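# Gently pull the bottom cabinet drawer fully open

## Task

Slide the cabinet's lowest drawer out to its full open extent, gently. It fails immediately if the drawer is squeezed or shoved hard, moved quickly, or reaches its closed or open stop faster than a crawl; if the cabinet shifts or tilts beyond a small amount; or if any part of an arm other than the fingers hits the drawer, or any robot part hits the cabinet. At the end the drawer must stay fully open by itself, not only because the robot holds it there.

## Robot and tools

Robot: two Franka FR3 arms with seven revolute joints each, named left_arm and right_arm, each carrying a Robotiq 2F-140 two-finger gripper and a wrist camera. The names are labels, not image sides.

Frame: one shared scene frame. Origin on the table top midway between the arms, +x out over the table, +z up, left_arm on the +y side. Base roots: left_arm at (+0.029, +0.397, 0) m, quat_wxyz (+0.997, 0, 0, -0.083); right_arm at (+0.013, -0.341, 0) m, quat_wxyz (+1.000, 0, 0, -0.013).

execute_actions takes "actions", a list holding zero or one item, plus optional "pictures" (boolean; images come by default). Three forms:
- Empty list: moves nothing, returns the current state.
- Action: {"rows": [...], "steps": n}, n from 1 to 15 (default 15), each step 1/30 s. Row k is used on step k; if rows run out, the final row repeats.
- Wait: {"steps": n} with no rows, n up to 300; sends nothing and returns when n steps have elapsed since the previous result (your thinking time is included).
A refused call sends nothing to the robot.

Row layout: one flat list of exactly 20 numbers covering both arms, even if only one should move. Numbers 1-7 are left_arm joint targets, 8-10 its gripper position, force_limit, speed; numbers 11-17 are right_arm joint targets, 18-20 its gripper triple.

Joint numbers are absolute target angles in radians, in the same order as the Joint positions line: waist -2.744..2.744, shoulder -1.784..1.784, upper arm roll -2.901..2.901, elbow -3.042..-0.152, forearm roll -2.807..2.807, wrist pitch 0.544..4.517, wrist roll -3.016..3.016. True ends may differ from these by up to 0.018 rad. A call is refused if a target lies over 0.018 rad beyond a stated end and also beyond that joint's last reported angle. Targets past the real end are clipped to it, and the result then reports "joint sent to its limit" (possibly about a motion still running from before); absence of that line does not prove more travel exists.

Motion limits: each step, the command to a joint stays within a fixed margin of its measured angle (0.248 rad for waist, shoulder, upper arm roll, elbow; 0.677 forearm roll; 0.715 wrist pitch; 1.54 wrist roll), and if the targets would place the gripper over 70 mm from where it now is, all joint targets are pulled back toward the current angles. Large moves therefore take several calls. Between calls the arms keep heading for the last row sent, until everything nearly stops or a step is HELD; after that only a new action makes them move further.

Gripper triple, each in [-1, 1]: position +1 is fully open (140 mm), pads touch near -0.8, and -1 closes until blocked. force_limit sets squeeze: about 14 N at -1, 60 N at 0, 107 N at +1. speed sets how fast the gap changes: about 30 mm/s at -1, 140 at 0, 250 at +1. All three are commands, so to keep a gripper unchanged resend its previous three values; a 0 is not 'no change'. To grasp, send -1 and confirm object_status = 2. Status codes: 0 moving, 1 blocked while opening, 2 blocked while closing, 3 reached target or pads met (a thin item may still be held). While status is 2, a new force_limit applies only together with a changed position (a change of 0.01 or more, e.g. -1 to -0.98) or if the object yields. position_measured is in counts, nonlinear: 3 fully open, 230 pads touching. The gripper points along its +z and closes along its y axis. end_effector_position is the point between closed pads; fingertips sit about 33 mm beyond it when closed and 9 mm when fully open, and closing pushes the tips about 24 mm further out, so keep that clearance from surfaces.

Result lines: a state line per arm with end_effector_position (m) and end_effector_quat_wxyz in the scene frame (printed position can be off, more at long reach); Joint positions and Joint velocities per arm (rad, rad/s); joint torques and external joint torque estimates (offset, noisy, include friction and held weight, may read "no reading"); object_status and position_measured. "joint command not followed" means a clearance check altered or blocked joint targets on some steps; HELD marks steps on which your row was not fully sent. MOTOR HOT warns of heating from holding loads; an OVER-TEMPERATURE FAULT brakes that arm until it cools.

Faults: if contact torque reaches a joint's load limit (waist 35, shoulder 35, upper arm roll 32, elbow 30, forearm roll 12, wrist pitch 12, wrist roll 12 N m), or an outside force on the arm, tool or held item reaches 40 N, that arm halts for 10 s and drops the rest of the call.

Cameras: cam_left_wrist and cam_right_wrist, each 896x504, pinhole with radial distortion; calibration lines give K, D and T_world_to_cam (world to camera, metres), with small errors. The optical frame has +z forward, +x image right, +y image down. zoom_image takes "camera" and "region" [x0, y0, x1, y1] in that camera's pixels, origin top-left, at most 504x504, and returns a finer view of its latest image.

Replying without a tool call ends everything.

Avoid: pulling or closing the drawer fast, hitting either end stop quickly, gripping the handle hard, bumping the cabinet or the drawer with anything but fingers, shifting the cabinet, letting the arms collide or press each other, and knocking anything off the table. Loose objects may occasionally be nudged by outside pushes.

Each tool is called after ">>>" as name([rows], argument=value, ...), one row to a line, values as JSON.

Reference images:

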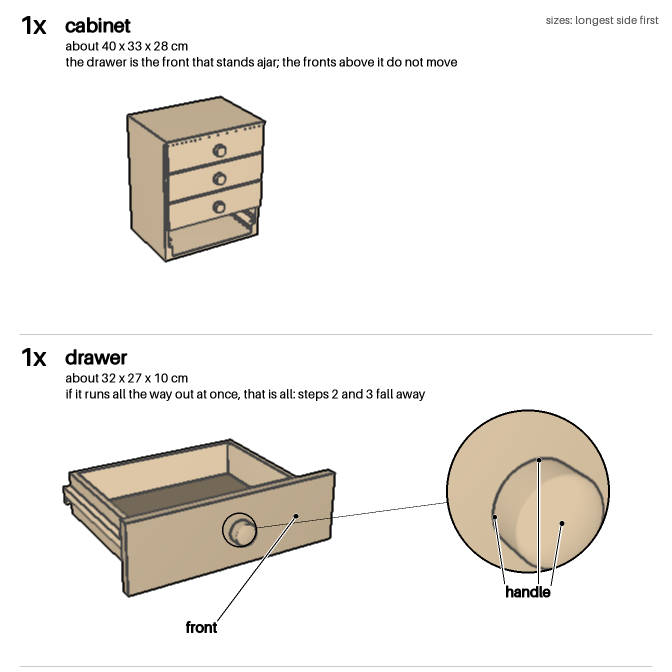

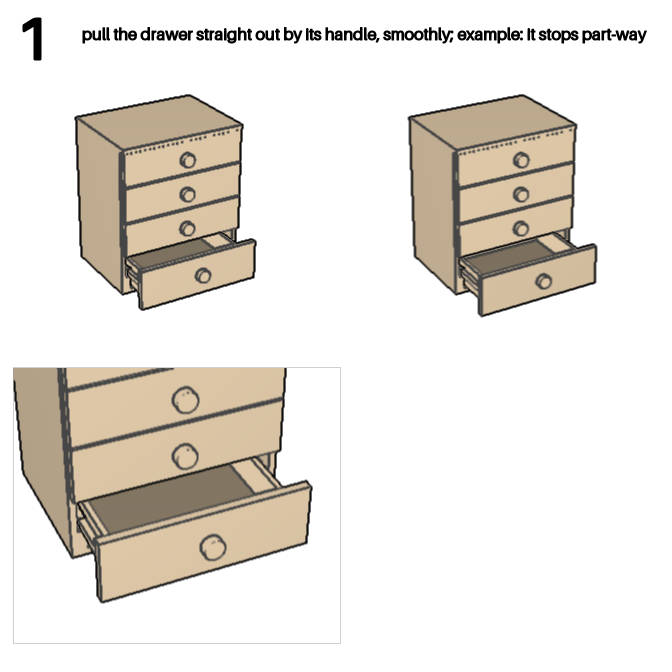

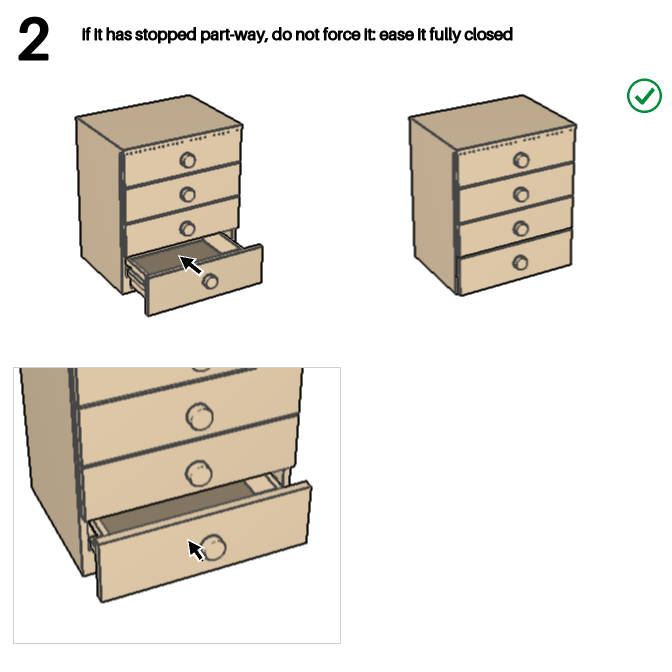

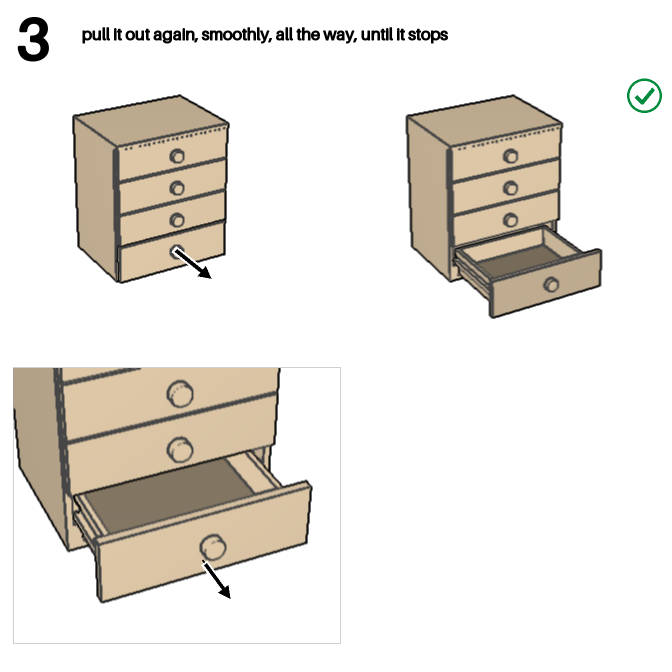

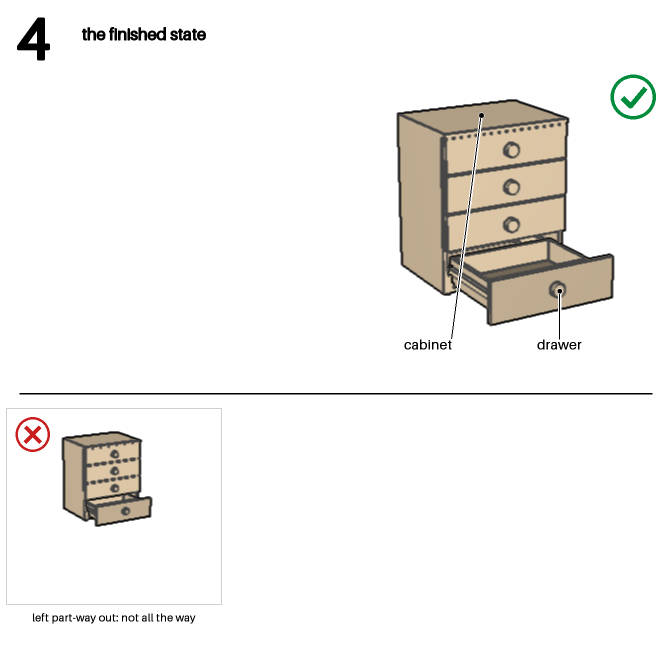

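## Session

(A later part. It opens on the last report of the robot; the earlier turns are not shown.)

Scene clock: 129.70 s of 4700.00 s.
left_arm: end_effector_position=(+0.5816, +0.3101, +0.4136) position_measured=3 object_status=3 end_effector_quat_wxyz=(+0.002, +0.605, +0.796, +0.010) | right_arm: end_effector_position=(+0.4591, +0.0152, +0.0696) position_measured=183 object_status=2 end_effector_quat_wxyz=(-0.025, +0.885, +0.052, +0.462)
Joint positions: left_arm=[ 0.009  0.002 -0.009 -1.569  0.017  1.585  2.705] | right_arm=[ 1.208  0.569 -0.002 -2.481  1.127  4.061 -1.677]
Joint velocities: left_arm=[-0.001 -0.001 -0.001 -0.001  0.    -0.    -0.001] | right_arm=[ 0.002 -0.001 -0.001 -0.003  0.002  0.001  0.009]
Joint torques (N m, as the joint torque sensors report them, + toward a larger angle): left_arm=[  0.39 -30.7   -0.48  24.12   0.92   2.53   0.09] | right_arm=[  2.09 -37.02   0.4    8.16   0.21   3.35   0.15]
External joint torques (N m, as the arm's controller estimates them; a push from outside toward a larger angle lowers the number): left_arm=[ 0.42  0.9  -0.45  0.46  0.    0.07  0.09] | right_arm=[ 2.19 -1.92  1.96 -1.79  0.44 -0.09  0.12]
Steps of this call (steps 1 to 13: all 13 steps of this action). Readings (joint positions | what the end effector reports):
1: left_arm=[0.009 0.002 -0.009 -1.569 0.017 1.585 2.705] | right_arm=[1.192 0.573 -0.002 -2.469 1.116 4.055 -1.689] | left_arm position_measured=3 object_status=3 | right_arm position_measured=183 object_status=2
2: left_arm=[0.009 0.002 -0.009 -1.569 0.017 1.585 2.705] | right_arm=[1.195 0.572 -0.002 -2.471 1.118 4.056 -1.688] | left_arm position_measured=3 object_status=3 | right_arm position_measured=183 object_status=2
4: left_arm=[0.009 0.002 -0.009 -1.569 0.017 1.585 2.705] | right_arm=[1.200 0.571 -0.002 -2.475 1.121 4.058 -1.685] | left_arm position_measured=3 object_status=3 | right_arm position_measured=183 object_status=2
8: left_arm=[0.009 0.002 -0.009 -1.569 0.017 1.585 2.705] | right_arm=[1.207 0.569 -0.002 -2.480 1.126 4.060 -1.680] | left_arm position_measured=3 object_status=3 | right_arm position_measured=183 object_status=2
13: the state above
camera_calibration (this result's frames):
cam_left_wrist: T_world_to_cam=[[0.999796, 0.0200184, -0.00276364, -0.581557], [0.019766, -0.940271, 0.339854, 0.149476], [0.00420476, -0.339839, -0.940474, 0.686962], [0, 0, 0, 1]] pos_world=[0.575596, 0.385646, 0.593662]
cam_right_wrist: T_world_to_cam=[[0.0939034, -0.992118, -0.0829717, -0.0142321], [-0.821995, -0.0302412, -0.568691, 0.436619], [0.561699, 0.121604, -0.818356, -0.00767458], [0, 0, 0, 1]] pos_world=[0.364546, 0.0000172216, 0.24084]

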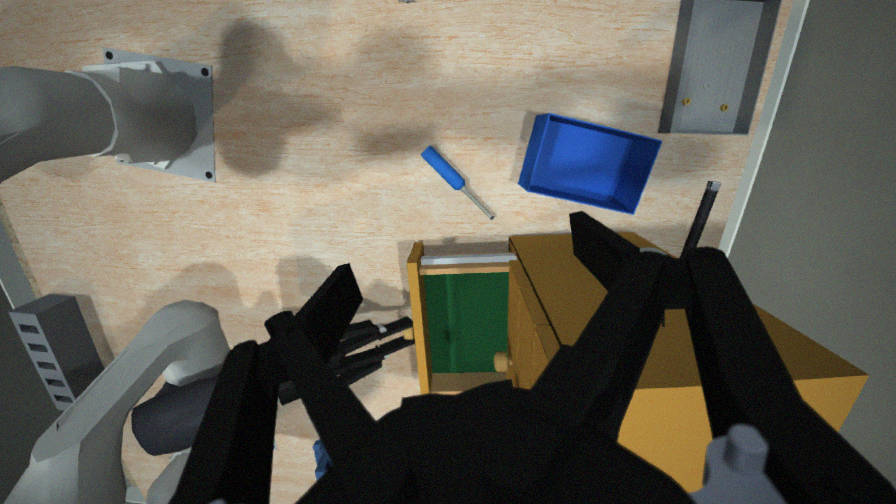

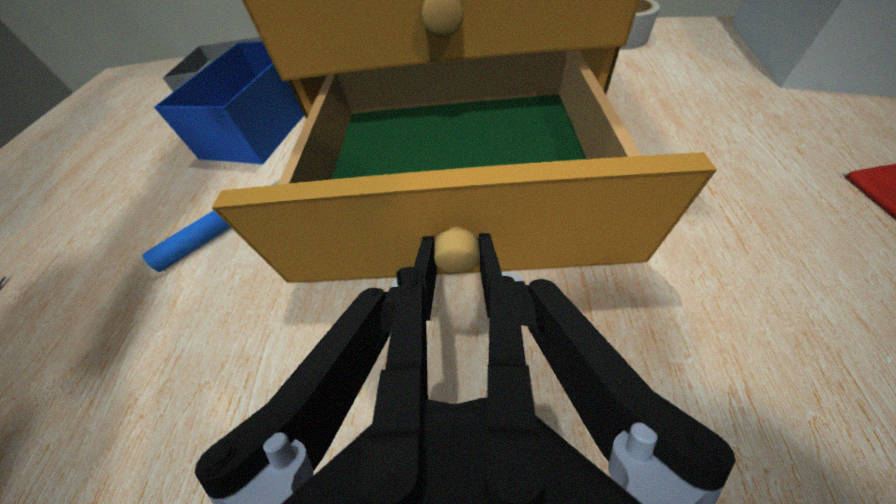

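>>> execute_actions([
  {"rows":[[0.009,0.002,-0.009,-1.569,0.017,1.585,2.705,1,-1,0,1.2131,0.567,0,-2.4856,1.1315,4.0613,-1.6684,-1,-1,-0.8],[0.009,0.002,-0.009,-1.569,0.017,1.585,2.705,1,-1,0,1.2142,0.5667,0,-2.4865,1.1323,4.0617,-1.6678,-1,-1,-0.8],[0.009,0.002,-0.009,-1.569,0.017,1.585,2.705,1,-1,0,1.2154,0.5664,0,-2.4874,1.1331,4.062,-1.6672,-1,-1,-0.8],[0.009,0.002,-0.009,-1.569,0.017,1.585,2.705,1,-1,0,1.2166,0.5661,0,-2.4883,1.1339,4.0624,-1.6666,-1,-1,-0.8],[0.009,0.002,-0.009,-1.569,0.017,1.585,2.705,1,-1,0,1.2177,0.5657,0,-2.4892,1.1347,4.0627,-1.666,-1,-1,-0.8],[0.009,0.002,-0.009,-1.569,0.017,1.585,2.705,1,-1,0,1.2189,0.5654,0,-2.49,1.1355,4.063,-1.6654,-1,-1,-0.8],[0.009,0.002,-0.009,-1.569,0.017,1.585,2.705,1,-1,0,1.2201,0.5651,0,-2.4909,1.1363,4.0634,-1.6648,-1,-1,-0.8],[0.009,0.002,-0.009,-1.569,0.017,1.585,2.705,1,-1,0,1.2213,0.5648,0,-2.4918,1.1371,4.0637,-1.6642,-1,-1,-0.8],[0.009,0.002,-0.009,-1.569,0.017,1.585,2.705,1,-1,0,1.2224,0.5645,0,-2.4927,1.1379,4.0641,-1.6636,-1,-1,-0.8],[0.009,0.002,-0.009,-1.569,0.017,1.585,2.705,1,-1,0,1.2236,0.5642,0,-2.4936,1.1387,4.0644,-1.663,-1,-1,-0.8]],"steps":10},
], pictures=false)

>>> execute_actions([
  {"rows":[[0.009,0.002,-0.009,-1.569,0.017,1.585,2.705,1,-1,0,1.2244,0.564,0,-2.4942,1.1393,4.0646,-1.6626,-1,-1,-0.8],[0.009,0.002,-0.009,-1.569,0.017,1.585,2.705,1,-1,0,1.2252,0.5638,0,-2.4947,1.1398,4.0648,-1.6622,-1,-1,-0.8],[0.009,0.002,-0.009,-1.569,0.017,1.585,2.705,1,-1,0,1.226,0.5636,0,-2.4953,1.1404,4.065,-1.6618,-1,-1,-0.8],[0.009,0.002,-0.009,-1.569,0.017,1.585,2.705,1,-1,0,1.2268,0.5634,0,-2.4959,1.141,4.0652,-1.6614,-1,-1,-0.8],[0.009,0.002,-0.009,-1.569,0.017,1.585,2.705,1,-1,0,1.2276,0.5632,0,-2.4965,1.1415,4.0655,-1.661,-1,-1,-0.8],[0.009,0.002,-0.009,-1.569,0.017,1.585,2.705,1,-1,0,1.2284,0.563,0,-2.497,1.1421,4.0657,-1.6606,-1,-1,-0.8],[0.009,0.002,-0.009,-1.569,0.017,1.585,2.705,1,-1,0,1.2292,0.5628,0,-2.4976,1.1426,4.0659,-1.6602,-1,-1,-0.8],[0.009,0.002,-0.009,-1.569,0.017,1.585,2.705,1,-1,0,1.23,0.5626,0,-2.4982,1.1432,4.0661,-1.6598,-1,-1,-0.8],[0.009,0.002,-0.009,-1.569,0.017,1.585,2.705,1,-1,0,1.2308,0.5624,0,-2.4987,1.1438,4.0663,-1.6594,-1,-1,-0.8],[0.009,0.002,-0.009,-1.569,0.017,1.585,2.705,1,-1,0,1.2316,0.5622,0,-2.4993,1.1443,4.0665,-1.659,-1,-1,-0.8],[0.009,0.002,-0.009,-1.569,0.017,1.585,2.705,1,-1,0,1.2324,0.562,0,-2.4999,1.1449,4.0667,-1.6586,-1,-1,-0.8],[0.009,0.002,-0.009,-1.569,0.017,1.585,2.705,1,-1,0,1.2332,0.5618,0,-2.5004,1.1455,4.0669,-1.6582,-1,-1,-0.8],[0.009,0.002,-0.009,-1.569,0.017,1.585,2.705,1,-1,0,1.234,0.5616,0,-2.501,1.146,4.0671,-1.6578,-1,-1,-0.8],[0.009,0.002,-0.009,-1.569,0.017,1.585,2.705,1,-1,0,1.2348,0.5614,0,-2.5016,1.1466,4.0673,-1.6574,-1,-1,-0.8],[0.009,0.002,-0.009,-1.569,0.017,1.585,2.705,1,-1,0,1.2356,0.5612,0,-2.5022,1.1471,4.0676,-1.657,-1,-1,-0.8]],"steps":15},
])

Scene clock: 134.10 s of 4700.00 s.
left_arm: end_effector_position=(+0.5816, +0.3101, +0.4136) position_measured=3 object_status=3 end_effector_quat_wxyz=(+0.002, +0.605, +0.796, +0.010) | right_arm: end_effector_position=(+0.4552, +0.0147, +0.0697) position_measured=183 object_status=2 end_effector_quat_wxyz=(-0.025, +0.885, +0.052, +0.462)
Joint positions: left_arm=[ 0.009  0.002 -0.009 -1.569  0.017  1.585  2.705] | right_arm=[ 1.217  0.566 -0.002 -2.488  1.133  4.064 -1.672]
Joint velocities: left_arm=[ 0.    -0.001  0.001 -0.001 -0.001 -0.     0.001] | right_arm=[ 0.034 -0.008  0.001 -0.027  0.022  0.011  0.014]
Joint torques (N m, as the joint torque sensors report them, + toward a larger angle): left_arm=[  0.7  -30.56  -0.6   24.32   0.89   2.52   0.07] | right_arm=[  3.03 -36.58   0.23   8.48   0.15   3.21   0.15]
External joint torques (N m, as the arm's controller estimates them; a push from outside toward a larger angle lowers the number): left_arm=[ 0.7   1.   -0.59  0.68 -0.04  0.07  0.07] | right_arm=[ 3.16 -1.8   1.64 -1.47  0.41 -0.21  0.13]
Steps of this call (steps 1 to 15: the robot went on to your last target; steps 16 to 90: nothing new was sent; then 1.07 s passed at rest; steps 91 to 100: all 10 steps of this action). Readings (joint positions | what the end effector reports):
91: left_arm=[0.009 0.002 -0.009 -1.569 0.017 1.585 2.705] | right_arm=[1.209 0.569 -0.002 -2.482 1.128 4.061 -1.675] | left_arm position_measured=3 object_status=3 | right_arm position_measured=183 object_status=2
92: left_arm=[0.009 0.002 -0.009 -1.569 0.017 1.585 2.705] | right_arm=[1.209 0.569 -0.002 -2.482 1.128 4.061 -1.675] | left_arm position_measured=3 object_status=3 | right_arm position_measured=183 object_status=2
94: left_arm=[0.009 0.002 -0.009 -1.569 0.017 1.585 2.705] | right_arm=[1.211 0.568 -0.002 -2.483 1.129 4.062 -1.674] | left_arm position_measured=3 object_status=3 | right_arm position_measured=183 object_status=2
98: left_arm=[0.009 0.002 -0.009 -1.569 0.017 1.585 2.705] | right_arm=[1.215 0.567 -0.002 -2.487 1.132 4.063 -1.673] | left_arm position_measured=3 object_status=3 | right_arm position_measured=183 object_status=2
100: the state above

Scene clock: 134.60 s of 4700.00 s.
left_arm: end_effector_position=(+0.5816, +0.3101, +0.4136) position_measured=3 object_status=3 end_effector_quat_wxyz=(+0.002, +0.605, +0.796, +0.010) | right_arm: end_effector_position=(+0.4499, +0.0141, +0.0698) position_measured=183 object_status=2 end_effector_quat_wxyz=(-0.025, +0.885, +0.052, +0.462)
Joint positions: left_arm=[ 0.009  0.002 -0.009 -1.569  0.017  1.585  2.705] | right_arm=[ 1.23   0.563 -0.002 -2.498  1.143  4.067 -1.665]
Joint velocities: left_arm=[-0.     0.001  0.001  0.     0.     0.001 -0.   ] | right_arm=[ 0.024 -0.006 -0.    -0.017  0.016  0.008  0.013]
Joint torques (N m, as the joint torque sensors report them, + toward a larger angle): left_arm=[  0.39 -30.49  -0.3   24.22   0.91   2.51   0.08] | right_arm=[  2.74 -36.66   0.45   9.08   0.17   3.14   0.33]
External joint torques (N m, as the arm's controller estimates them; a push from outside toward a larger angle lowers the number): left_arm=[ 0.4   0.96 -0.29  0.62 -0.01  0.05  0.08] | right_arm=[ 2.87 -1.9   1.94 -0.79  0.4  -0.3   0.31]
Steps of this call (steps 1 to 15: all 15 steps of this action). Readings (joint positions | what the end effector reports):
1: left_arm=[0.009 0.002 -0.009 -1.569 0.017 1.585 2.705] | right_arm=[1.219 0.566 -0.002 -2.489 1.134 4.064 -1.671] | left_arm position_measured=3 object_status=3 | right_arm position_measured=183 object_status=2
2: left_arm=[0.009 0.002 -0.009 -1.569 0.017 1.585 2.705] | right_arm=[1.220 0.566 -0.002 -2.490 1.135 4.064 -1.671] | left_arm position_measured=3 object_status=3 | right_arm position_measured=183 object_status=2
4: left_arm=[0.009 0.002 -0.009 -1.569 0.017 1.585 2.705] | right_arm=[1.221 0.566 -0.002 -2.491 1.136 4.065 -1.670] | left_arm position_measured=3 object_status=3 | right_arm position_measured=183 object_status=2
8: left_arm=[0.009 0.002 -0.009 -1.569 0.017 1.585 2.705] | right_arm=[1.225 0.565 -0.002 -2.494 1.139 4.066 -1.668] | left_arm position_measured=3 object_status=3 | right_arm position_measured=183 object_status=2
15: the state above
camera_calibration (this result's frames):
cam_left_wrist: T_world_to_cam=[[0.999796, 0.0200184, -0.00276371, -0.581557], [0.019766, -0.940271, 0.339854, 0.149476], [0.00420469, -0.339839, -0.940474, 0.686962], [0, 0, 0, 1]] pos_world=[0.575596, 0.385646, 0.593662]
cam_right_wrist: T_world_to_cam=[[0.0936693, -0.992122, -0.0831891, -0.0143157], [-0.821927, -0.0299063, -0.568808, 0.42915], [0.561839, 0.121655, -0.818253, -0.00223815], [0, 0, 0, 1]] pos_world=[0.355328, -0.00109637, 0.241082]

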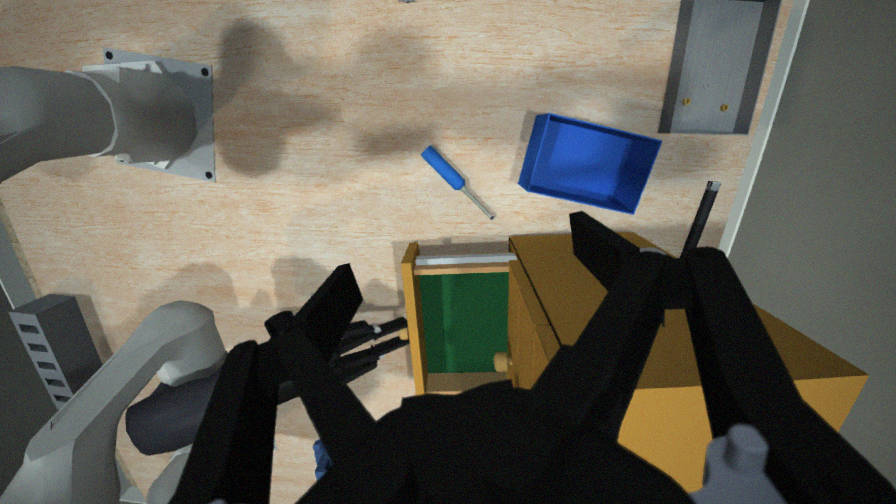

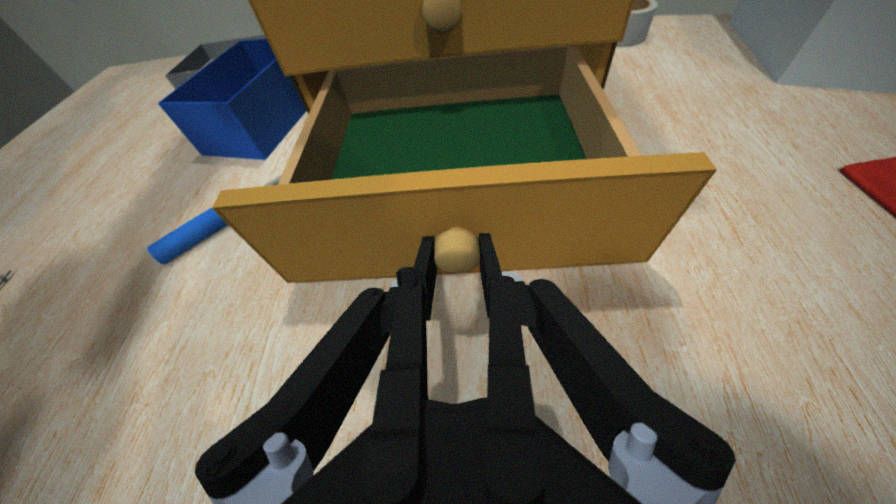

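>>> execute_actions([
  {"rows":[[0.009,0.002,-0.009,-1.569,0.017,1.585,2.705,1,-1,0,1.2362,0.5611,0,-2.5026,1.1475,4.0678,-1.6567,-1,-1,-0.8],[0.009,0.002,-0.009,-1.569,0.017,1.585,2.705,1,-1,0,1.2368,0.5609,0,-2.503,1.148,4.0679,-1.6564,-1,-1,-0.8],[0.009,0.002,-0.009,-1.569,0.017,1.585,2.705,1,-1,0,1.2374,0.5608,0,-2.5035,1.1484,4.0681,-1.6561,-1,-1,-0.8],[0.009,0.002,-0.009,-1.569,0.017,1.585,2.705,1,-1,0,1.238,0.5606,0,-2.5039,1.1488,4.0682,-1.6558,-1,-1,-0.8],[0.009,0.002,-0.009,-1.569,0.017,1.585,2.705,1,-1,0,1.2386,0.5605,0,-2.5043,1.1492,4.0684,-1.6555,-1,-1,-0.8],[0.009,0.002,-0.009,-1.569,0.017,1.585,2.705,1,-1,0,1.2392,0.5603,0,-2.5047,1.1497,4.0685,-1.6552,-1,-1,-0.8],[0.009,0.002,-0.009,-1.569,0.017,1.585,2.705,1,-1,0,1.2398,0.5602,0,-2.5052,1.1501,4.0687,-1.6549,-1,-1,-0.8],[0.009,0.002,-0.009,-1.569,0.017,1.585,2.705,1,-1,0,1.2404,0.56,0,-2.5056,1.1505,4.0688,-1.6546,-1,-1,-0.8],[0.009,0.002,-0.009,-1.569,0.017,1.585,2.705,1,-1,0,1.241,0.5599,0,-2.506,1.1509,4.069,-1.6543,-1,-1,-0.8],[0.009,0.002,-0.009,-1.569,0.017,1.585,2.705,1,-1,0,1.2417,0.5598,0,-2.5064,1.1514,4.0691,-1.654,-1,-1,-0.8],[0.009,0.002,-0.009,-1.569,0.017,1.585,2.705,1,-1,0,1.2423,0.5596,0,-2.5069,1.1518,4.0693,-1.6537,-1,-1,-0.8],[0.009,0.002,-0.009,-1.569,0.017,1.585,2.705,1,-1,0,1.2429,0.5595,0,-2.5073,1.1522,4.0695,-1.6534,-1,-1,-0.8],[0.009,0.002,-0.009,-1.569,0.017,1.585,2.705,1,-1,0,1.2435,0.5593,0,-2.5077,1.1526,4.0696,-1.6531,-1,-1,-0.8],[0.009,0.002,-0.009,-1.569,0.017,1.585,2.705,1,-1,0,1.2441,0.5592,0,-2.5081,1.1531,4.0698,-1.6528,-1,-1,-0.8],[0.009,0.002,-0.009,-1.569,0.017,1.585,2.705,1,-1,0,1.2447,0.559,0,-2.5086,1.1535,4.0699,-1.6525,-1,-1,-0.8]],"steps":15},
], pictures=false)

Scene clock: 138.47 s of 4700.00 s.
left_arm: end_effector_position=(+0.5816, +0.3101, +0.4136) position_measured=3 object_status=3 end_effector_quat_wxyz=(+0.002, +0.605, +0.796, +0.010) | right_arm: end_effector_position=(+0.4459, +0.0136, +0.0699) position_measured=183 object_status=2 end_effector_quat_wxyz=(-0.025, +0.885, +0.052, +0.462)
Joint positions: left_arm=[ 0.009  0.002 -0.009 -1.569  0.017  1.585  2.705] | right_arm=[ 1.24   0.561 -0.002 -2.504  1.149  4.07  -1.66 ]
Joint velocities: left_arm=[ 0.001  0.001 -0.001  0.001  0.    -0.     0.002] | right_arm=[ 0.018 -0.004 -0.001 -0.014  0.013  0.005  0.007]
Joint torques (N m, as the joint torque sensors report them, + toward a larger angle): left_arm=[  0.57 -30.62  -0.42  24.13   0.9    2.49   0.06] | right_arm=[  2.27 -35.96   0.08   9.61   0.19   3.25   0.37]
External joint torques (N m, as the arm's controller estimates them; a push from outside toward a larger angle lowers the number): left_arm=[ 0.6   0.93 -0.39  0.46 -0.02  0.03  0.06] | right_arm=[ 2.42 -1.43  1.61 -0.08  0.39 -0.19  0.35]
Steps of this call (steps 1 to 15: the robot went on to your last target; steps 16 to 90: nothing new was sent; then 0.37 s passed at rest; steps 91 to 105: all 15 steps of this action). Readings (joint positions | what the end effector reports):
91: left_arm=[0.009 0.002 -0.009 -1.569 0.017 1.585 2.705] | right_arm=[1.232 0.563 -0.002 -2.499 1.144 4.068 -1.663] | left_arm position_measured=3 object_status=3 | right_arm position_measured=183 object_status=2
92: left_arm=[0.009 0.002 -0.009 -1.569 0.017 1.585 2.705] | right_arm=[1.233 0.563 -0.002 -2.499 1.144 4.068 -1.663] | left_arm position_measured=3 object_status=3 | right_arm position_measured=183 object_status=2
94: left_arm=[0.009 0.002 -0.009 -1.569 0.017 1.585 2.705] | right_arm=[1.233 0.563 -0.002 -2.500 1.145 4.068 -1.663] | left_arm position_measured=3 object_status=3 | right_arm position_measured=183 object_status=2
98: left_arm=[0.009 0.002 -0.009 -1.569 0.017 1.585 2.705] | right_arm=[1.236 0.562 -0.002 -2.501 1.146 4.069 -1.662] | left_arm position_measured=3 object_status=3 | right_arm position_measured=183 object_status=2
105: the state above

>>> execute_actions([
  {"rows":[[0.009,0.002,-0.009,-1.569,0.017,1.585,2.705,1,-1,0,1.2453,0.5589,0,-2.509,1.1539,4.0701,-1.6522,-1,-1,-0.8],[0.009,0.002,-0.009,-1.569,0.017,1.585,2.705,1,-1,0,1.2459,0.5587,0,-2.5094,1.1543,4.0702,-1.6519,-1,-1,-0.8],[0.009,0.002,-0.009,-1.569,0.017,1.585,2.705,1,-1,0,1.2465,0.5586,0,-2.5098,1.1548,4.0704,-1.6516,-1,-1,-0.8],[0.009,0.002,-0.009,-1.569,0.017,1.585,2.705,1,-1,0,1.2471,0.5584,0,-2.5103,1.1552,4.0705,-1.6513,-1,-1,-0.8],[0.009,0.002,-0.009,-1.569,0.017,1.585,2.705,1,-1,0,1.2477,0.5583,0,-2.5107,1.1556,4.0707,-1.651,-1,-1,-0.8],[0.009,0.002,-0.009,-1.569,0.017,1.585,2.705,1,-1,0,1.2483,0.5582,0,-2.5111,1.156,4.0708,-1.6507,-1,-1,-0.8],[0.009,0.002,-0.009,-1.569,0.017,1.585,2.705,1,-1,0,1.249,0.558,0,-2.5115,1.1565,4.071,-1.6504,-1,-1,-0.8],[0.009,0.002,-0.009,-1.569,0.017,1.585,2.705,1,-1,0,1.2496,0.5579,0,-2.5119,1.157,4.0711,-1.6501,-1,-1,-0.8],[0.009,0.002,-0.009,-1.569,0.017,1.585,2.705,1,-1,0,1.2502,0.5577,0,-2.5123,1.1574,4.0713,-1.6498,-1,-1,-0.8],[0.009,0.002,-0.009,-1.569,0.017,1.585,2.705,1,-1,0,1.2508,0.5576,0,-2.5128,1.1579,4.0714,-1.6495,-1,-1,-0.8],[0.009,0.002,-0.009,-1.569,0.017,1.585,2.705,1,-1,0,1.2515,0.5575,0,-2.5132,1.1583,4.0716,-1.6492,-1,-1,-0.8],[0.009,0.002,-0.009,-1.569,0.017,1.585,2.705,1,-1,0,1.2521,0.5573,0,-2.5136,1.1588,4.0717,-1.649,-1,-1,-0.8],[0.009,0.002,-0.009,-1.569,0.017,1.585,2.705,1,-1,0,1.2527,0.5572,0,-2.514,1.1592,4.0718,-1.6487,-1,-1,-0.8],[0.009,0.002,-0.009,-1.569,0.017,1.585,2.705,1,-1,0,1.2533,0.557,0,-2.5144,1.1597,4.072,-1.6484,-1,-1,-0.8],[0.009,0.002,-0.009,-1.569,0.017,1.585,2.705,1,-1,0,1.254,0.5569,0,-2.5148,1.1601,4.0721,-1.6481,-1,-1,-0.8]],"steps":15},
], pictures=false)

Scene clock: 142.07 s of 4700.00 s.
left_arm: end_effector_position=(+0.5816, +0.3101, +0.4136) position_measured=3 object_status=3 end_effector_quat_wxyz=(+0.002, +0.605, +0.796, +0.010) | right_arm: end_effector_position=(+0.4422, +0.0131, +0.0700) position_measured=183 object_status=2 end_effector_quat_wxyz=(-0.025, +0.885, +0.052, +0.462)
Joint positions: left_arm=[ 0.009  0.002 -0.009 -1.569  0.017  1.585  2.705] | right_arm=[ 1.249  0.559 -0.002 -2.511  1.156  4.072 -1.656]
Joint velocities: left_arm=[ 0.    -0.001  0.001 -0.001 -0.001  0.001  0.001] | right_arm=[ 0.02  -0.002  0.001 -0.012  0.013  0.004  0.01 ]
Joint torques (N m, as the joint torque sensors report them, + toward a larger angle): left_arm=[  0.11 -30.67  -0.54  24.15   0.9    2.53   0.08] | right_arm=[  1.41 -35.55   0.24   7.91   0.28   3.11   0.5 ]
External joint torques (N m, as the arm's controller estimates them; a push from outside toward a larger angle lowers the number): left_arm=[ 0.09  0.93 -0.56  0.49 -0.03  0.07  0.08] | right_arm=[ 1.39 -1.23  1.63 -1.68  0.51 -0.32  0.48]
Steps of this call (steps 1 to 15: the robot went on to your last target; steps 16 to 90: nothing new was sent; then 0.10 s passed at rest; steps 91 to 105: all 15 steps of this action). Readings (joint positions | what the end effector reports):
91: left_arm=[0.009 0.002 -0.009 -1.569 0.017 1.585 2.705] | right_arm=[1.241 0.561 -0.002 -2.506 1.150 4.070 -1.659] | left_arm position_measured=3 object_status=3 | right_arm position_measured=183 object_status=2
92: left_arm=[0.009 0.002 -0.009 -1.569 0.017 1.585 2.705] | right_arm=[1.242 0.561 -0.002 -2.506 1.151 4.070 -1.659] | left_arm position_measured=3 object_status=3 | right_arm position_measured=183 object_status=2
94: left_arm=[0.009 0.002 -0.009 -1.569 0.017 1.585 2.705] | right_arm=[1.243 0.560 -0.002 -2.506 1.151 4.071 -1.658] | left_arm position_measured=3 object_status=3 | right_arm position_measured=183 object_status=2
98: left_arm=[0.009 0.002 -0.009 -1.569 0.017 1.585 2.705] | right_arm=[1.245 0.560 -0.002 -2.508 1.153 4.071 -1.658] | left_arm position_measured=3 object_status=3 | right_arm position_measured=183 object_status=2
105: the state above

>>> execute_actions([
  {"rows":[[0.009,0.002,-0.009,-1.569,0.017,1.585,2.705,1,-1,0,1.2546,0.5568,0,-2.5152,1.1606,4.0723,-1.6478,-1,-1,-0.8],[0.009,0.002,-0.009,-1.569,0.017,1.585,2.705,1,-1,0,1.2552,0.5566,0,-2.5156,1.161,4.0724,-1.6475,-1,-1,-0.8],[0.009,0.002,-0.009,-1.569,0.017,1.585,2.705,1,-1,0,1.2558,0.5565,0,-2.516,1.1615,4.0726,-1.6472,-1,-1,-0.8],[0.009,0.002,-0.009,-1.569,0.017,1.585,2.705,1,-1,0,1.2565,0.5563,0,-2.5164,1.1619,4.0727,-1.6469,-1,-1,-0.8],[0.009,0.002,-0.009,-1.569,0.017,1.585,2.705,1,-1,0,1.2571,0.5562,0,-2.5169,1.1624,4.0728,-1.6466,-1,-1,-0.8],[0.009,0.002,-0.009,-1.569,0.017,1.585,2.705,1,-1,0,1.2577,0.5561,0,-2.5173,1.1628,4.073,-1.6463,-1,-1,-0.8],[0.009,0.002,-0.009,-1.569,0.017,1.585,2.705,1,-1,0,1.2583,0.5559,0,-2.5177,1.1633,4.0731,-1.646,-1,-1,-0.8],[0.009,0.002,-0.009,-1.569,0.017,1.585,2.705,1,-1,0,1.259,0.5558,0,-2.5181,1.1637,4.0733,-1.6457,-1,-1,-0.8],[0.009,0.002,-0.009,-1.569,0.017,1.585,2.705,1,-1,0,1.2596,0.5556,0,-2.5185,1.1642,4.0734,-1.6454,-1,-1,-0.8],[0.009,0.002,-0.009,-1.569,0.017,1.585,2.705,1,-1,0,1.2602,0.5555,0,-2.5189,1.1646,4.0736,-1.6451,-1,-1,-0.8],[0.009,0.002,-0.009,-1.569,0.017,1.585,2.705,1,-1,0,1.2608,0.5554,0,-2.5193,1.1651,4.0737,-1.6449,-1,-1,-0.8],[0.009,0.002,-0.009,-1.569,0.017,1.585,2.705,1,-1,0,1.2615,0.5552,0,-2.5197,1.1655,4.0738,-1.6446,-1,-1,-0.8],[0.009,0.002,-0.009,-1.569,0.017,1.585,2.705,1,-1,0,1.2621,0.5551,0,-2.5201,1.166,4.074,-1.6443,-1,-1,-0.8],[0.009,0.002,-0.009,-1.569,0.017,1.585,2.705,1,-1,0,1.2627,0.5549,0,-2.5205,1.1664,4.0741,-1.644,-1,-1,-0.8],[0.009,0.002,-0.009,-1.569,0.017,1.585,2.705,1,-1,0,1.2633,0.5548,0,-2.521,1.1669,4.0743,-1.6437,-1,-1,-0.8]],"steps":15},
], pictures=false)

Scene clock: 144.80 s of 4700.00 s.
left_arm: end_effector_position=(+0.5816, +0.3101, +0.4136) position_measured=3 object_status=3 end_effector_quat_wxyz=(+0.002, +0.605, +0.796, +0.010) | right_arm: end_effector_position=(+0.4385, +0.0127, +0.0701) position_measured=183 object_status=2 end_effector_quat_wxyz=(-0.025, +0.885, +0.052, +0.462)
Joint positions: left_arm=[ 0.009  0.002 -0.009 -1.569  0.017  1.585  2.705] | right_arm=[ 1.258  0.557 -0.002 -2.517  1.163  4.075 -1.652]
Joint velocities: left_arm=[ 0.    -0.    -0.001 -0.001 -0.    -0.001  0.   ] | right_arm=[ 0.019 -0.005 -0.001 -0.013  0.011  0.004  0.008]
Joint torques (N m, as the joint torque sensors report them, + toward a larger angle): left_arm=[  0.08 -30.47  -0.42  24.1    0.92   2.51   0.1 ] | right_arm=[  1.84 -35.29   0.16   7.74   0.19   3.27   0.24]
External joint torques (N m, as the arm's controller estimates them; a push from outside toward a larger angle lowers the number): left_arm=[ 0.05  1.03 -0.45  0.48  0.    0.05  0.1 ] | right_arm=[ 1.91 -1.03  1.62 -1.75  0.38 -0.18  0.22]
Steps of this call (steps 1 to 15: the robot went on to your last target; steps 16 to 67: nothing new was sent; steps 68 to 82: all 15 steps of this action). Readings (joint positions | what the end effector reports):
68: left_arm=[0.009 0.002 -0.009 -1.569 0.017 1.585 2.705] | right_arm=[1.251 0.559 -0.002 -2.512 1.157 4.073 -1.654] | left_arm position_measured=3 object_status=3 | right_arm position_measured=183 object_status=2
69: left_arm=[0.009 0.002 -0.009 -1.569 0.017 1.585 2.705] | right_arm=[1.251 0.558 -0.002 -2.512 1.157 4.073 -1.654] | left_arm position_measured=3 object_status=3 | right_arm position_measured=183 object_status=2
71: left_arm=[0.009 0.002 -0.009 -1.569 0.017 1.585 2.705] | right_arm=[1.252 0.558 -0.002 -2.513 1.158 4.073 -1.654] | left_arm position_measured=3 object_status=3 | right_arm position_measured=183 object_status=2
75: left_arm=[0.009 0.002 -0.009 -1.569 0.017 1.585 2.705] | right_arm=[1.254 0.558 -0.002 -2.514 1.160 4.074 -1.653] | left_arm position_measured=3 object_status=3 | right_arm position_measured=183 object_status=2
82: the state above

>>> execute_actions([
  {"rows":[[0.009,0.002,-0.009,-1.569,0.017,1.585,2.705,1,-1,0,1.264,0.5547,0,-2.5214,1.1673,4.0744,-1.6434,-1,-1,-0.8],[0.009,0.002,-0.009,-1.569,0.017,1.585,2.705,1,-1,0,1.2646,0.5545,0,-2.5218,1.1678,4.0746,-1.6431,-1,-1,-0.8],[0.009,0.002,-0.009,-1.569,0.017,1.585,2.705,1,-1,0,1.2652,0.5544,0,-2.5222,1.1682,4.0747,-1.6428,-1,-1,-0.8],[0.009,0.002,-0.009,-1.569,0.017,1.585,2.705,1,-1,0,1.2658,0.5542,0,-2.5226,1.1687,4.0748,-1.6425,-1,-1,-0.8],[0.009,0.002,-0.009,-1.569,0.017,1.585,2.705,1,-1,0,1.2665,0.5541,0,-2.523,1.1691,4.075,-1.6422,-1,-1,-0.8],[0.009,0.002,-0.009,-1.569,0.017,1.585,2.705,1,-1,0,1.2671,0.554,0,-2.5234,1.1696,4.0751,-1.6419,-1,-1,-0.8],[0.009,0.002,-0.009,-1.569,0.017,1.585,2.705,1,-1,0,1.2677,0.5538,0,-2.5238,1.17,4.0753,-1.6416,-1,-1,-0.8],[0.009,0.002,-0.009,-1.569,0.017,1.585,2.705,1,-1,0,1.2683,0.5537,0,-2.5242,1.1705,4.0754,-1.6413,-1,-1,-0.8],[0.009,0.002,-0.009,-1.569,0.017,1.585,2.705,1,-1,0,1.269,0.5535,0,-2.5246,1.1709,4.0756,-1.6411,-1,-1,-0.8],[0.009,0.002,-0.009,-1.569,0.017,1.585,2.705,1,-1,0,1.2696,0.5534,0,-2.525,1.1714,4.0757,-1.6408,-1,-1,-0.8],[0.009,0.002,-0.009,-1.569,0.017,1.585,2.705,1,-1,0,1.2702,0.5533,0,-2.5255,1.1718,4.0758,-1.6405,-1,-1,-0.8],[0.009,0.002,-0.009,-1.569,0.017,1.585,2.705,1,-1,0,1.2708,0.5531,0,-2.5259,1.1723,4.076,-1.6402,-1,-1,-0.8],[0.009,0.002,-0.009,-1.569,0.017,1.585,2.705,1,-1,0,1.2715,0.553,0,-2.5263,1.1727,4.0761,-1.6399,-1,-1,-0.8],[0.009,0.002,-0.009,-1.569,0.017,1.585,2.705,1,-1,0,1.2721,0.5528,0,-2.5267,1.1732,4.0763,-1.6396,-1,-1,-0.8],[0.009,0.002,-0.009,-1.569,0.017,1.585,2.705,1,-1,0,1.2727,0.5527,0,-2.5271,1.1736,4.0764,-1.6393,-1,-1,-0.8]],"steps":15},
], pictures=false)

Scene clock: 148.10 s of 4700.00 s.
left_arm: end_effector_position=(+0.5816, +0.3101, +0.4136) position_measured=3 object_status=3 end_effector_quat_wxyz=(+0.002, +0.605, +0.796, +0.010) | right_arm: end_effector_position=(+0.4347, +0.0122, +0.0702) position_measured=183 object_status=2 end_effector_quat_wxyz=(-0.025, +0.885, +0.052, +0.462)
Joint positions: left_arm=[ 0.009  0.002 -0.009 -1.569  0.017  1.585  2.705] | right_arm=[ 1.268  0.555 -0.002 -2.523  1.169  4.077 -1.647]
Joint velocities: left_arm=[-0.001  0.001  0.001 -0.001 -0.    -0.     0.002] | right_arm=[ 0.018 -0.005  0.001 -0.011  0.013  0.005  0.007]
Joint torques (N m, as the joint torque sensors report them, + toward a larger angle): left_arm=[  0.39 -30.62  -0.44  24.31   0.88   2.5    0.1 ] | right_arm=[  2.54 -35.44   0.44   7.73   0.26   3.23   0.44]
External joint torques (N m, as the arm's controller estimates them; a push from outside toward a larger angle lowers the number): left_arm=[ 0.4   0.77 -0.44  0.73 -0.04  0.05  0.1 ] | right_arm=[ 2.71 -1.35  1.99 -1.66  0.44 -0.21  0.42]
Steps of this call (steps 1 to 15: the robot went on to your last target; steps 16 to 84: nothing new was sent; steps 85 to 99: all 15 steps of this action). Readings (joint positions | what the end effector reports):
85: left_arm=[0.009 0.002 -0.009 -1.569 0.017 1.585 2.705] | right_arm=[1.260 0.556 -0.002 -2.518 1.164 4.075 -1.650] | left_arm position_measured=3 object_status=3 | right_arm position_measured=183 object_status=2
86: left_arm=[0.009 0.002 -0.009 -1.569 0.017 1.585 2.705] | right_arm=[1.260 0.556 -0.002 -2.518 1.164 4.075 -1.650] | left_arm position_measured=3 object_status=3 | right_arm position_measured=183 object_status=2
88: left_arm=[0.009 0.002 -0.009 -1.569 0.017 1.585 2.705] | right_arm=[1.261 0.556 -0.002 -2.519 1.165 4.075 -1.650] | left_arm position_measured=3 object_status=3 | right_arm position_measured=183 object_status=2
92: left_arm=[0.009 0.002 -0.009 -1.569 0.017 1.585 2.705] | right_arm=[1.263 0.556 -0.002 -2.520 1.166 4.076 -1.649] | left_arm position_measured=3 object_status=3 | right_arm position_measured=183 object_status=2
99: the state above

>>> execute_actions([
  {"rows":[[0.009,0.002,-0.009,-1.569,0.017,1.585,2.705,1,-1,0,1.2733,0.5526,0,-2.5275,1.1741,4.0765,-1.639,-1,-1,-0.8],[0.009,0.002,-0.009,-1.569,0.017,1.585,2.705,1,-1,0,1.274,0.5524,0,-2.5279,1.1746,4.0767,-1.6387,-1,-1,-0.8],[0.009,0.002,-0.009,-1.569,0.017,1.585,2.705,1,-1,0,1.2746,0.5523,0,-2.5283,1.175,4.0768,-1.6385,-1,-1,-0.8],[0.009,0.002,-0.009,-1.569,0.017,1.585,2.705,1,-1,0,1.2753,0.5522,0,-2.5286,1.1755,4.0769,-1.6382,-1,-1,-0.8],[0.009,0.002,-0.009,-1.569,0.017,1.585,2.705,1,-1,0,1.2759,0.552,0,-2.529,1.176,4.077,-1.6379,-1,-1,-0.8],[0.009,0.002,-0.009,-1.569,0.017,1.585,2.705,1,-1,0,1.2766,0.5519,0,-2.5294,1.1765,4.0772,-1.6376,-1,-1,-0.8],[0.009,0.002,-0.009,-1.569,0.017,1.585,2.705,1,-1,0,1.2772,0.5518,0,-2.5298,1.177,4.0773,-1.6374,-1,-1,-0.8],[0.009,0.002,-0.009,-1.569,0.017,1.585,2.705,1,-1,0,1.2778,0.5517,0,-2.5302,1.1774,4.0774,-1.6371,-1,-1,-0.8],[0.009,0.002,-0.009,-1.569,0.017,1.585,2.705,1,-1,0,1.2785,0.5515,0,-2.5306,1.1779,4.0775,-1.6368,-1,-1,-0.8],[0.009,0.002,-0.009,-1.569,0.017,1.585,2.705,1,-1,0,1.2791,0.5514,0,-2.531,1.1784,4.0777,-1.6365,-1,-1,-0.8],[0.009,0.002,-0.009,-1.569,0.017,1.585,2.705,1,-1,0,1.2798,0.5513,0,-2.5313,1.1789,4.0778,-1.6362,-1,-1,-0.8],[0.009,0.002,-0.009,-1.569,0.017,1.585,2.705,1,-1,0,1.2804,0.5511,0,-2.5317,1.1794,4.0779,-1.636,-1,-1,-0.8],[0.009,0.002,-0.009,-1.569,0.017,1.585,2.705,1,-1,0,1.2811,0.551,0,-2.5321,1.1798,4.078,-1.6357,-1,-1,-0.8],[0.009,0.002,-0.009,-1.569,0.017,1.585,2.705,1,-1,0,1.2817,0.5509,0,-2.5325,1.1803,4.0782,-1.6354,-1,-1,-0.8],[0.009,0.002,-0.009,-1.569,0.017,1.585,2.705,1,-1,0,1.2823,0.5507,0,-2.5329,1.1808,4.0783,-1.6351,-1,-1,-0.8]],"steps":15},
], pictures=false)

Scene clock: 151.03 s of 4700.00 s.
left_arm: end_effector_position=(+0.5816, +0.3101, +0.4136) position_measured=3 object_status=3 end_effector_quat_wxyz=(+0.002, +0.605, +0.796, +0.010) | right_arm: end_effector_position=(+0.4310, +0.0118, +0.0703) position_measured=183 object_status=2 end_effector_quat_wxyz=(-0.025, +0.885, +0.052, +0.462)
Joint positions: left_arm=[ 0.009  0.002 -0.009 -1.569  0.017  1.585  2.705] | right_arm=[ 1.277  0.553 -0.002 -2.529  1.177  4.079 -1.643]
Joint velocities: left_arm=[-0.    -0.     0.    -0.001 -0.001 -0.    -0.001] | right_arm=[ 0.019 -0.004  0.    -0.011  0.014  0.004  0.009]
Joint torques (N m, as the joint torque sensors report them, + toward a larger angle): left_arm=[  0.51 -30.7   -0.45  24.21   0.92   2.51   0.1 ] | right_arm=[  2.   -35.24   0.54   8.2    0.13   3.1    0.27]
External joint torques (N m, as the arm's controller estimates them; a push from outside toward a larger angle lowers the number): left_arm=[ 0.43  0.78 -0.53  0.61 -0.01  0.07  0.1 ] | right_arm=[ 2.12 -1.28  2.05 -1.12  0.31 -0.35  0.25]
Steps of this call (steps 1 to 15: the robot went on to your last target; steps 16 to 73: nothing new was sent; steps 74 to 88: all 15 steps of this action). Readings (joint positions | what the end effector reports):
74: left_arm=[0.009 0.002 -0.009 -1.569 0.017 1.585 2.705] | right_arm=[1.269 0.554 -0.002 -2.524 1.171 4.077 -1.646] | left_arm position_measured=3 object_status=3 | right_arm position_measured=183 object_status=2
75: left_arm=[0.009 0.002 -0.009 -1.569 0.017 1.585 2.705] | right_arm=[1.270 0.554 -0.002 -2.524 1.171 4.077 -1.646] | left_arm position_measured=3 object_status=3 | right_arm position_measured=183 object_status=2
77: left_arm=[0.009 0.002 -0.009 -1.569 0.017 1.585 2.705] | right_arm=[1.271 0.554 -0.002 -2.525 1.172 4.078 -1.645] | left_arm position_measured=3 object_status=3 | right_arm position_measured=183 object_status=2
81: left_arm=[0.009 0.002 -0.009 -1.569 0.017 1.585 2.705] | right_arm=[1.273 0.554 -0.002 -2.526 1.173 4.078 -1.645] | left_arm position_measured=3 object_status=3 | right_arm position_measured=183 object_status=2
88: the state above

>>> execute_actions([
  {"rows":[[0.009,0.002,-0.009,-1.569,0.017,1.585,2.705,1,-1,0,1.283,0.5506,0,-2.5333,1.1813,4.0784,-1.6349,-1,-1,-0.8],[0.009,0.002,-0.009,-1.569,0.017,1.585,2.705,1,-1,0,1.2836,0.5505,0,-2.5336,1.1818,4.0785,-1.6346,-1,-1,-0.8],[0.009,0.002,-0.009,-1.569,0.017,1.585,2.705,1,-1,0,1.2843,0.5504,0,-2.534,1.1822,4.0787,-1.6343,-1,-1,-0.8],[0.009,0.002,-0.009,-1.569,0.017,1.585,2.705,1,-1,0,1.2849,0.5502,0,-2.5344,1.1827,4.0788,-1.634,-1,-1,-0.8],[0.009,0.002,-0.009,-1.569,0.017,1.585,2.705,1,-1,0,1.2856,0.5501,0,-2.5348,1.1832,4.0789,-1.6337,-1,-1,-0.8],[0.009,0.002,-0.009,-1.569,0.017,1.585,2.705,1,-1,0,1.2862,0.55,0,-2.5352,1.1837,4.079,-1.6335,-1,-1,-0.8],[0.009,0.002,-0.009,-1.569,0.017,1.585,2.705,1,-1,0,1.2868,0.5498,0,-2.5356,1.1842,4.0792,-1.6332,-1,-1,-0.8],[0.009,0.002,-0.009,-1.569,0.017,1.585,2.705,1,-1,0,1.2875,0.5497,0,-2.536,1.1846,4.0793,-1.6329,-1,-1,-0.8],[0.009,0.002,-0.009,-1.569,0.017,1.585,2.705,1,-1,0,1.2881,0.5496,0,-2.5363,1.1851,4.0794,-1.6326,-1,-1,-0.8],[0.009,0.002,-0.009,-1.569,0.017,1.585,2.705,1,-1,0,1.2888,0.5494,0,-2.5367,1.1856,4.0795,-1.6324,-1,-1,-0.8],[0.009,0.002,-0.009,-1.569,0.017,1.585,2.705,1,-1,0,1.2894,0.5493,0,-2.5371,1.1861,4.0797,-1.6321,-1,-1,-0.8],[0.009,0.002,-0.009,-1.569,0.017,1.585,2.705,1,-1,0,1.29,0.5492,0,-2.5375,1.1866,4.0798,-1.6318,-1,-1,-0.8],[0.009,0.002,-0.009,-1.569,0.017,1.585,2.705,1,-1,0,1.2907,0.549,0,-2.5379,1.187,4.0799,-1.6315,-1,-1,-0.8],[0.009,0.002,-0.009,-1.569,0.017,1.585,2.705,1,-1,0,1.2913,0.5489,0,-2.5383,1.1875,4.08,-1.6313,-1,-1,-0.8],[0.009,0.002,-0.009,-1.569,0.017,1.585,2.705,1,-1,0,1.292,0.5488,0,-2.5387,1.188,4.0802,-1.631,-1,-1,-0.8]],"steps":15},
], pictures=false)

Scene clock: 153.77 s of 4700.00 s.
left_arm: end_effector_position=(+0.5816, +0.3101, +0.4136) position_measured=3 object_status=3 end_effector_quat_wxyz=(+0.002, +0.605, +0.796, +0.010) | right_arm: end_effector_position=(+0.4273, +0.0113, +0.0704) position_measured=183 object_status=2 end_effector_quat_wxyz=(-0.025, +0.885, +0.052, +0.462)
Joint positions: left_arm=[ 0.009  0.002 -0.009 -1.569  0.017  1.585  2.705] | right_arm=[ 1.287  0.551 -0.002 -2.535  1.184  4.081 -1.639]
Joint velocities: left_arm=[-0.002  0.001  0.    -0.     0.001  0.001  0.002] | right_arm=[ 0.019 -0.003 -0.    -0.012  0.014  0.005  0.007]
Joint torques (N m, as the joint torque sensors report them, + toward a larger angle): left_arm=[  0.09 -30.48  -0.25  23.99   0.91   2.52   0.05] | right_arm=[  2.11 -34.58   0.05   8.56   0.22   3.18   0.39]
External joint torques (N m, as the arm's controller estimates them; a push from outside toward a larger angle lowers the number): left_arm=[ 0.19  0.93 -0.15  0.43 -0.01  0.07  0.05] | right_arm=[ 2.25 -0.87  1.57 -0.58  0.38 -0.25  0.37]
Steps of this call (steps 1 to 15: the robot went on to your last target; steps 16 to 67: nothing new was sent; steps 68 to 82: all 15 steps of this action). Readings (joint positions | what the end effector reports):
68: left_arm=[0.009 0.002 -0.009 -1.569 0.017 1.585 2.705] | right_arm=[1.279 0.552 -0.002 -2.530 1.178 4.079 -1.642] | left_arm position_measured=3 object_status=3 | right_arm position_measured=183 object_status=2
69: left_arm=[0.009 0.002 -0.009 -1.569 0.017 1.585 2.705] | right_arm=[1.279 0.552 -0.002 -2.530 1.178 4.079 -1.642] | left_arm position_measured=3 object_status=3 | right_arm position_measured=183 object_status=2
71: left_arm=[0.009 0.002 -0.009 -1.569 0.017 1.585 2.705] | right_arm=[1.280 0.552 -0.002 -2.531 1.179 4.080 -1.641] | left_arm position_measured=3 object_status=3 | right_arm position_measured=183 object_status=2
75: left_arm=[0.009 0.002 -0.009 -1.569 0.017 1.585 2.705] | right_arm=[1.282 0.552 -0.002 -2.532 1.181 4.080 -1.641] | left_arm position_measured=3 object_status=3 | right_arm position_measured=183 object_status=2
82: the state above

>>> execute_actions([
  {"rows":[[0.009,0.002,-0.009,-1.569,0.017,1.585,2.705,1,-1,0,1.2926,0.5487,0,-2.539,1.1885,4.0803,-1.6307,-1,-1,-0.8],[0.009,0.002,-0.009,-1.569,0.017,1.585,2.705,1,-1,0,1.2933,0.5485,0,-2.5394,1.189,4.0804,-1.6304,-1,-1,-0.8],[0.009,0.002,-0.009,-1.569,0.017,1.585,2.705,1,-1,0,1.2939,0.5484,0,-2.5398,1.1894,4.0805,-1.6301,-1,-1,-0.8],[0.009,0.002,-0.009,-1.569,0.017,1.585,2.705,1,-1,0,1.2945,0.5483,0,-2.5402,1.1899,4.0807,-1.6299,-1,-1,-0.8],[0.009,0.002,-0.009,-1.569,0.017,1.585,2.705,1,-1,0,1.2952,0.5481,0,-2.5406,1.1904,4.0808,-1.6296,-1,-1,-0.8],[0.009,0.002,-0.009,-1.569,0.017,1.585,2.705,1,-1,0,1.2958,0.548,0,-2.541,1.1909,4.0809,-1.6293,-1,-1,-0.8],[0.009,0.002,-0.009,-1.569,0.017,1.585,2.705,1,-1,0,1.2965,0.5479,0,-2.5413,1.1914,4.081,-1.629,-1,-1,-0.8],[0.009,0.002,-0.009,-1.569,0.017,1.585,2.705,1,-1,0,1.2971,0.5478,0,-2.5417,1.1918,4.0812,-1.6288,-1,-1,-0.8],[0.009,0.002,-0.009,-1.569,0.017,1.585,2.705,1,-1,0,1.2978,0.5476,0,-2.5421,1.1923,4.0813,-1.6285,-1,-1,-0.8],[0.009,0.002,-0.009,-1.569,0.017,1.585,2.705,1,-1,0,1.2984,0.5475,0,-2.5425,1.1928,4.0814,-1.6282,-1,-1,-0.8],[0.009,0.002,-0.009,-1.569,0.017,1.585,2.705,1,-1,0,1.2991,0.5474,0,-2.5429,1.1933,4.0815,-1.6279,-1,-1,-0.8],[0.009,0.002,-0.009,-1.569,0.017,1.585,2.705,1,-1,0,1.2997,0.5473,0,-2.5432,1.1938,4.0816,-1.6277,-1,-1,-0.8],[0.009,0.002,-0.009,-1.569,0.017,1.585,2.705,1,-1,0,1.3004,0.5471,0,-2.5436,1.1943,4.0817,-1.6274,-1,-1,-0.8],[0.009,0.002,-0.009,-1.569,0.017,1.585,2.705,1,-1,0,1.3011,0.547,0,-2.544,1.1948,4.0819,-1.6271,-1,-1,-0.8],[0.009,0.002,-0.009,-1.569,0.017,1.585,2.705,1,-1,0,1.3017,0.5469,0,-2.5443,1.1953,4.082,-1.6269,-1,-1,-0.8]],"steps":15},
], pictures=false)

Scene clock: 157.27 s of 4700.00 s.
left_arm: end_effector_position=(+0.5816, +0.3101, +0.4136) position_measured=3 object_status=3 end_effector_quat_wxyz=(+0.002, +0.605, +0.796, +0.010) | right_arm: end_effector_position=(+0.4236, +0.0109, +0.0705) position_measured=183 object_status=2 end_effector_quat_wxyz=(-0.025, +0.885, +0.052, +0.462)
Joint positions: left_arm=[ 0.009  0.002 -0.009 -1.569  0.017  1.585  2.705] | right_arm=[ 1.297  0.549 -0.002 -2.541  1.191  4.083 -1.635]
Joint velocities: left_arm=[ 0.001  0.     0.001  0.001 -0.001  0.001 -0.001] | right_arm=[ 0.019 -0.003  0.    -0.011  0.013  0.005  0.008]
Joint torques (N m, as the joint torque sensors report them, + toward a larger angle): left_arm=[  0.33 -30.79  -0.57  24.23   0.91   2.49   0.09] | right_arm=[  3.05 -34.67   0.26   7.95   0.11   3.2    0.39]
External joint torques (N m, as the arm's controller estimates them; a push from outside toward a larger angle lowers the number): left_arm=[ 0.33  0.64 -0.58  0.63 -0.02  0.03  0.08] | right_arm=[ 3.23 -1.09  1.83 -1.12  0.26 -0.24  0.37]
Steps of this call (steps 1 to 15: the robot went on to your last target; steps 16 to 90: nothing new was sent; steps 91 to 105: all 15 steps of this action). Readings (joint positions | what the end effector reports):
91: left_arm=[0.009 0.002 -0.009 -1.569 0.017 1.585 2.705] | right_arm=[1.289 0.550 -0.002 -2.536 1.185 4.081 -1.638] | left_arm position_measured=3 object_status=3 | right_arm position_measured=183 object_status=2
92: left_arm=[0.009 0.002 -0.009 -1.569 0.017 1.585 2.705] | right_arm=[1.289 0.550 -0.002 -2.536 1.185 4.081 -1.638] | left_arm position_measured=3 object_status=3 | right_arm position_measured=183 object_status=2
94: left_arm=[0.009 0.002 -0.009 -1.569 0.017 1.585 2.705] | right_arm=[1.290 0.550 -0.002 -2.536 1.186 4.082 -1.637] | left_arm position_measured=3 object_status=3 | right_arm position_measured=183 object_status=2
98: left_arm=[0.009 0.002 -0.009 -1.569 0.017 1.585 2.705] | right_arm=[1.292 0.550 -0.002 -2.538 1.188 4.082 -1.637] | left_arm position_measured=3 object_status=3 | right_arm position_measured=183 object_status=2
105: the state above

>>> execute_actions([
  {"rows":[[0.009,0.002,-0.009,-1.569,0.017,1.585,2.705,1,-1,0,1.3024,0.5468,0,-2.5447,1.1958,4.0821,-1.6266,-1,-1,-0.8],[0.009,0.002,-0.009,-1.569,0.017,1.585,2.705,1,-1,0,1.303,0.5466,0,-2.5451,1.1963,4.0822,-1.6263,-1,-1,-0.8],[0.009,0.002,-0.009,-1.569,0.017,1.585,2.705,1,-1,0,1.3037,0.5465,0,-2.5454,1.1968,4.0823,-1.626,-1,-1,-0.8],[0.009,0.002,-0.009,-1.569,0.017,1.585,2.705,1,-1,0,1.3044,0.5464,0,-2.5458,1.1973,4.0824,-1.6258,-1,-1,-0.8],[0.009,0.002,-0.009,-1.569,0.017,1.585,2.705,1,-1,0,1.305,0.5463,0,-2.5462,1.1979,4.0825,-1.6255,-1,-1,-0.8],[0.009,0.002,-0.009,-1.569,0.017,1.585,2.705,1,-1,0,1.3057,0.5462,0,-2.5465,1.1984,4.0826,-1.6252,-1,-1,-0.8],[0.009,0.002,-0.009,-1.569,0.017,1.585,2.705,1,-1,0,1.3064,0.546,0,-2.5469,1.1989,4.0828,-1.625,-1,-1,-0.8],[0.009,0.002,-0.009,-1.569,0.017,1.585,2.705,1,-1,0,1.307,0.5459,0,-2.5472,1.1994,4.0829,-1.6247,-1,-1,-0.8],[0.009,0.002,-0.009,-1.569,0.017,1.585,2.705,1,-1,0,1.3077,0.5458,0,-2.5476,1.1999,4.083,-1.6244,-1,-1,-0.8],[0.009,0.002,-0.009,-1.569,0.017,1.585,2.705,1,-1,0,1.3083,0.5457,0,-2.548,1.2004,4.0831,-1.6242,-1,-1,-0.8],[0.009,0.002,-0.009,-1.569,0.017,1.585,2.705,1,-1,0,1.309,0.5455,0,-2.5483,1.2009,4.0832,-1.6239,-1,-1,-0.8],[0.009,0.002,-0.009,-1.569,0.017,1.585,2.705,1,-1,0,1.3097,0.5454,0,-2.5487,1.2014,4.0833,-1.6236,-1,-1,-0.8],[0.009,0.002,-0.009,-1.569,0.017,1.585,2.705,1,-1,0,1.3103,0.5453,0,-2.5491,1.2019,4.0834,-1.6233,-1,-1,-0.8],[0.009,0.002,-0.009,-1.569,0.017,1.585,2.705,1,-1,0,1.311,0.5452,0,-2.5494,1.2024,4.0835,-1.6231,-1,-1,-0.8],[0.009,0.002,-0.009,-1.569,0.017,1.585,2.705,1,-1,0,1.3117,0.545,0,-2.5498,1.2029,4.0837,-1.6228,-1,-1,-0.8]],"steps":15},
], pictures=false)

Scene clock: 160.17 s of 4700.00 s.
left_arm: end_effector_position=(+0.5816, +0.3101, +0.4136) position_measured=3 object_status=3 end_effector_quat_wxyz=(+0.002, +0.605, +0.796, +0.010) | right_arm: end_effector_position=(+0.4208, +0.0104, +0.0707) position_measured=183 object_status=2 end_effector_quat_wxyz=(-0.025, +0.885, +0.052, +0.462)
Joint positions: left_arm=[ 0.009  0.002 -0.009 -1.569  0.017  1.585  2.705] | right_arm=[ 1.305  0.547 -0.003 -2.545  1.197  4.085 -1.631]
Joint velocities: left_arm=[-0.     0.     0.    -0.    -0.    -0.001  0.   ] | right_arm=[ 0.01  -0.001 -0.006 -0.003  0.003 -0.     0.006]
Joint torques (N m, as the joint torque sensors report them, + toward a larger angle): left_arm=[  0.44 -30.72  -0.4   24.22   0.92   2.53   0.09] | right_arm=[  4.08 -35.78   1.22   6.8    0.82   3.2    0.39]
External joint torques (N m, as the arm's controller estimates them; a push from outside toward a larger angle lowers the number): left_arm=[ 0.33  0.78 -0.51  0.61 -0.01  0.08  0.08] | right_arm=[ 4.03 -2.21  2.68 -2.15  0.92 -0.25  0.36]
Steps of this call (steps 1 to 15: the robot went on to your last target; steps 16 to 72: nothing new was sent; steps 73 to 87: all 15 steps of this action). Readings (joint positions | what the end effector reports):
73: left_arm=[0.009 0.002 -0.009 -1.569 0.017 1.585 2.705] | right_arm=[1.298 0.548 -0.002 -2.541 1.193 4.083 -1.634] | left_arm position_measured=3 object_status=3 | right_arm position_measured=183 object_status=2
74: left_arm=[0.009 0.002 -0.009 -1.569 0.017 1.585 2.705] | right_arm=[1.299 0.548 -0.002 -2.542 1.193 4.083 -1.634] | left_arm position_measured=3 object_status=3 | right_arm position_measured=183 object_status=2
76: left_arm=[0.009 0.002 -0.009 -1.569 0.017 1.585 2.705] | right_arm=[1.300 0.548 -0.002 -2.542 1.193 4.084 -1.633] | left_arm position_measured=3 object_status=3 | right_arm position_measured=183 object_status=2
80: left_arm=[0.009 0.002 -0.009 -1.569 0.017 1.585 2.705] | right_arm=[1.302 0.548 -0.002 -2.544 1.195 4.084 -1.633] | left_arm position_measured=3 object_status=3 | right_arm position_measured=183 object_status=2
87: the state above


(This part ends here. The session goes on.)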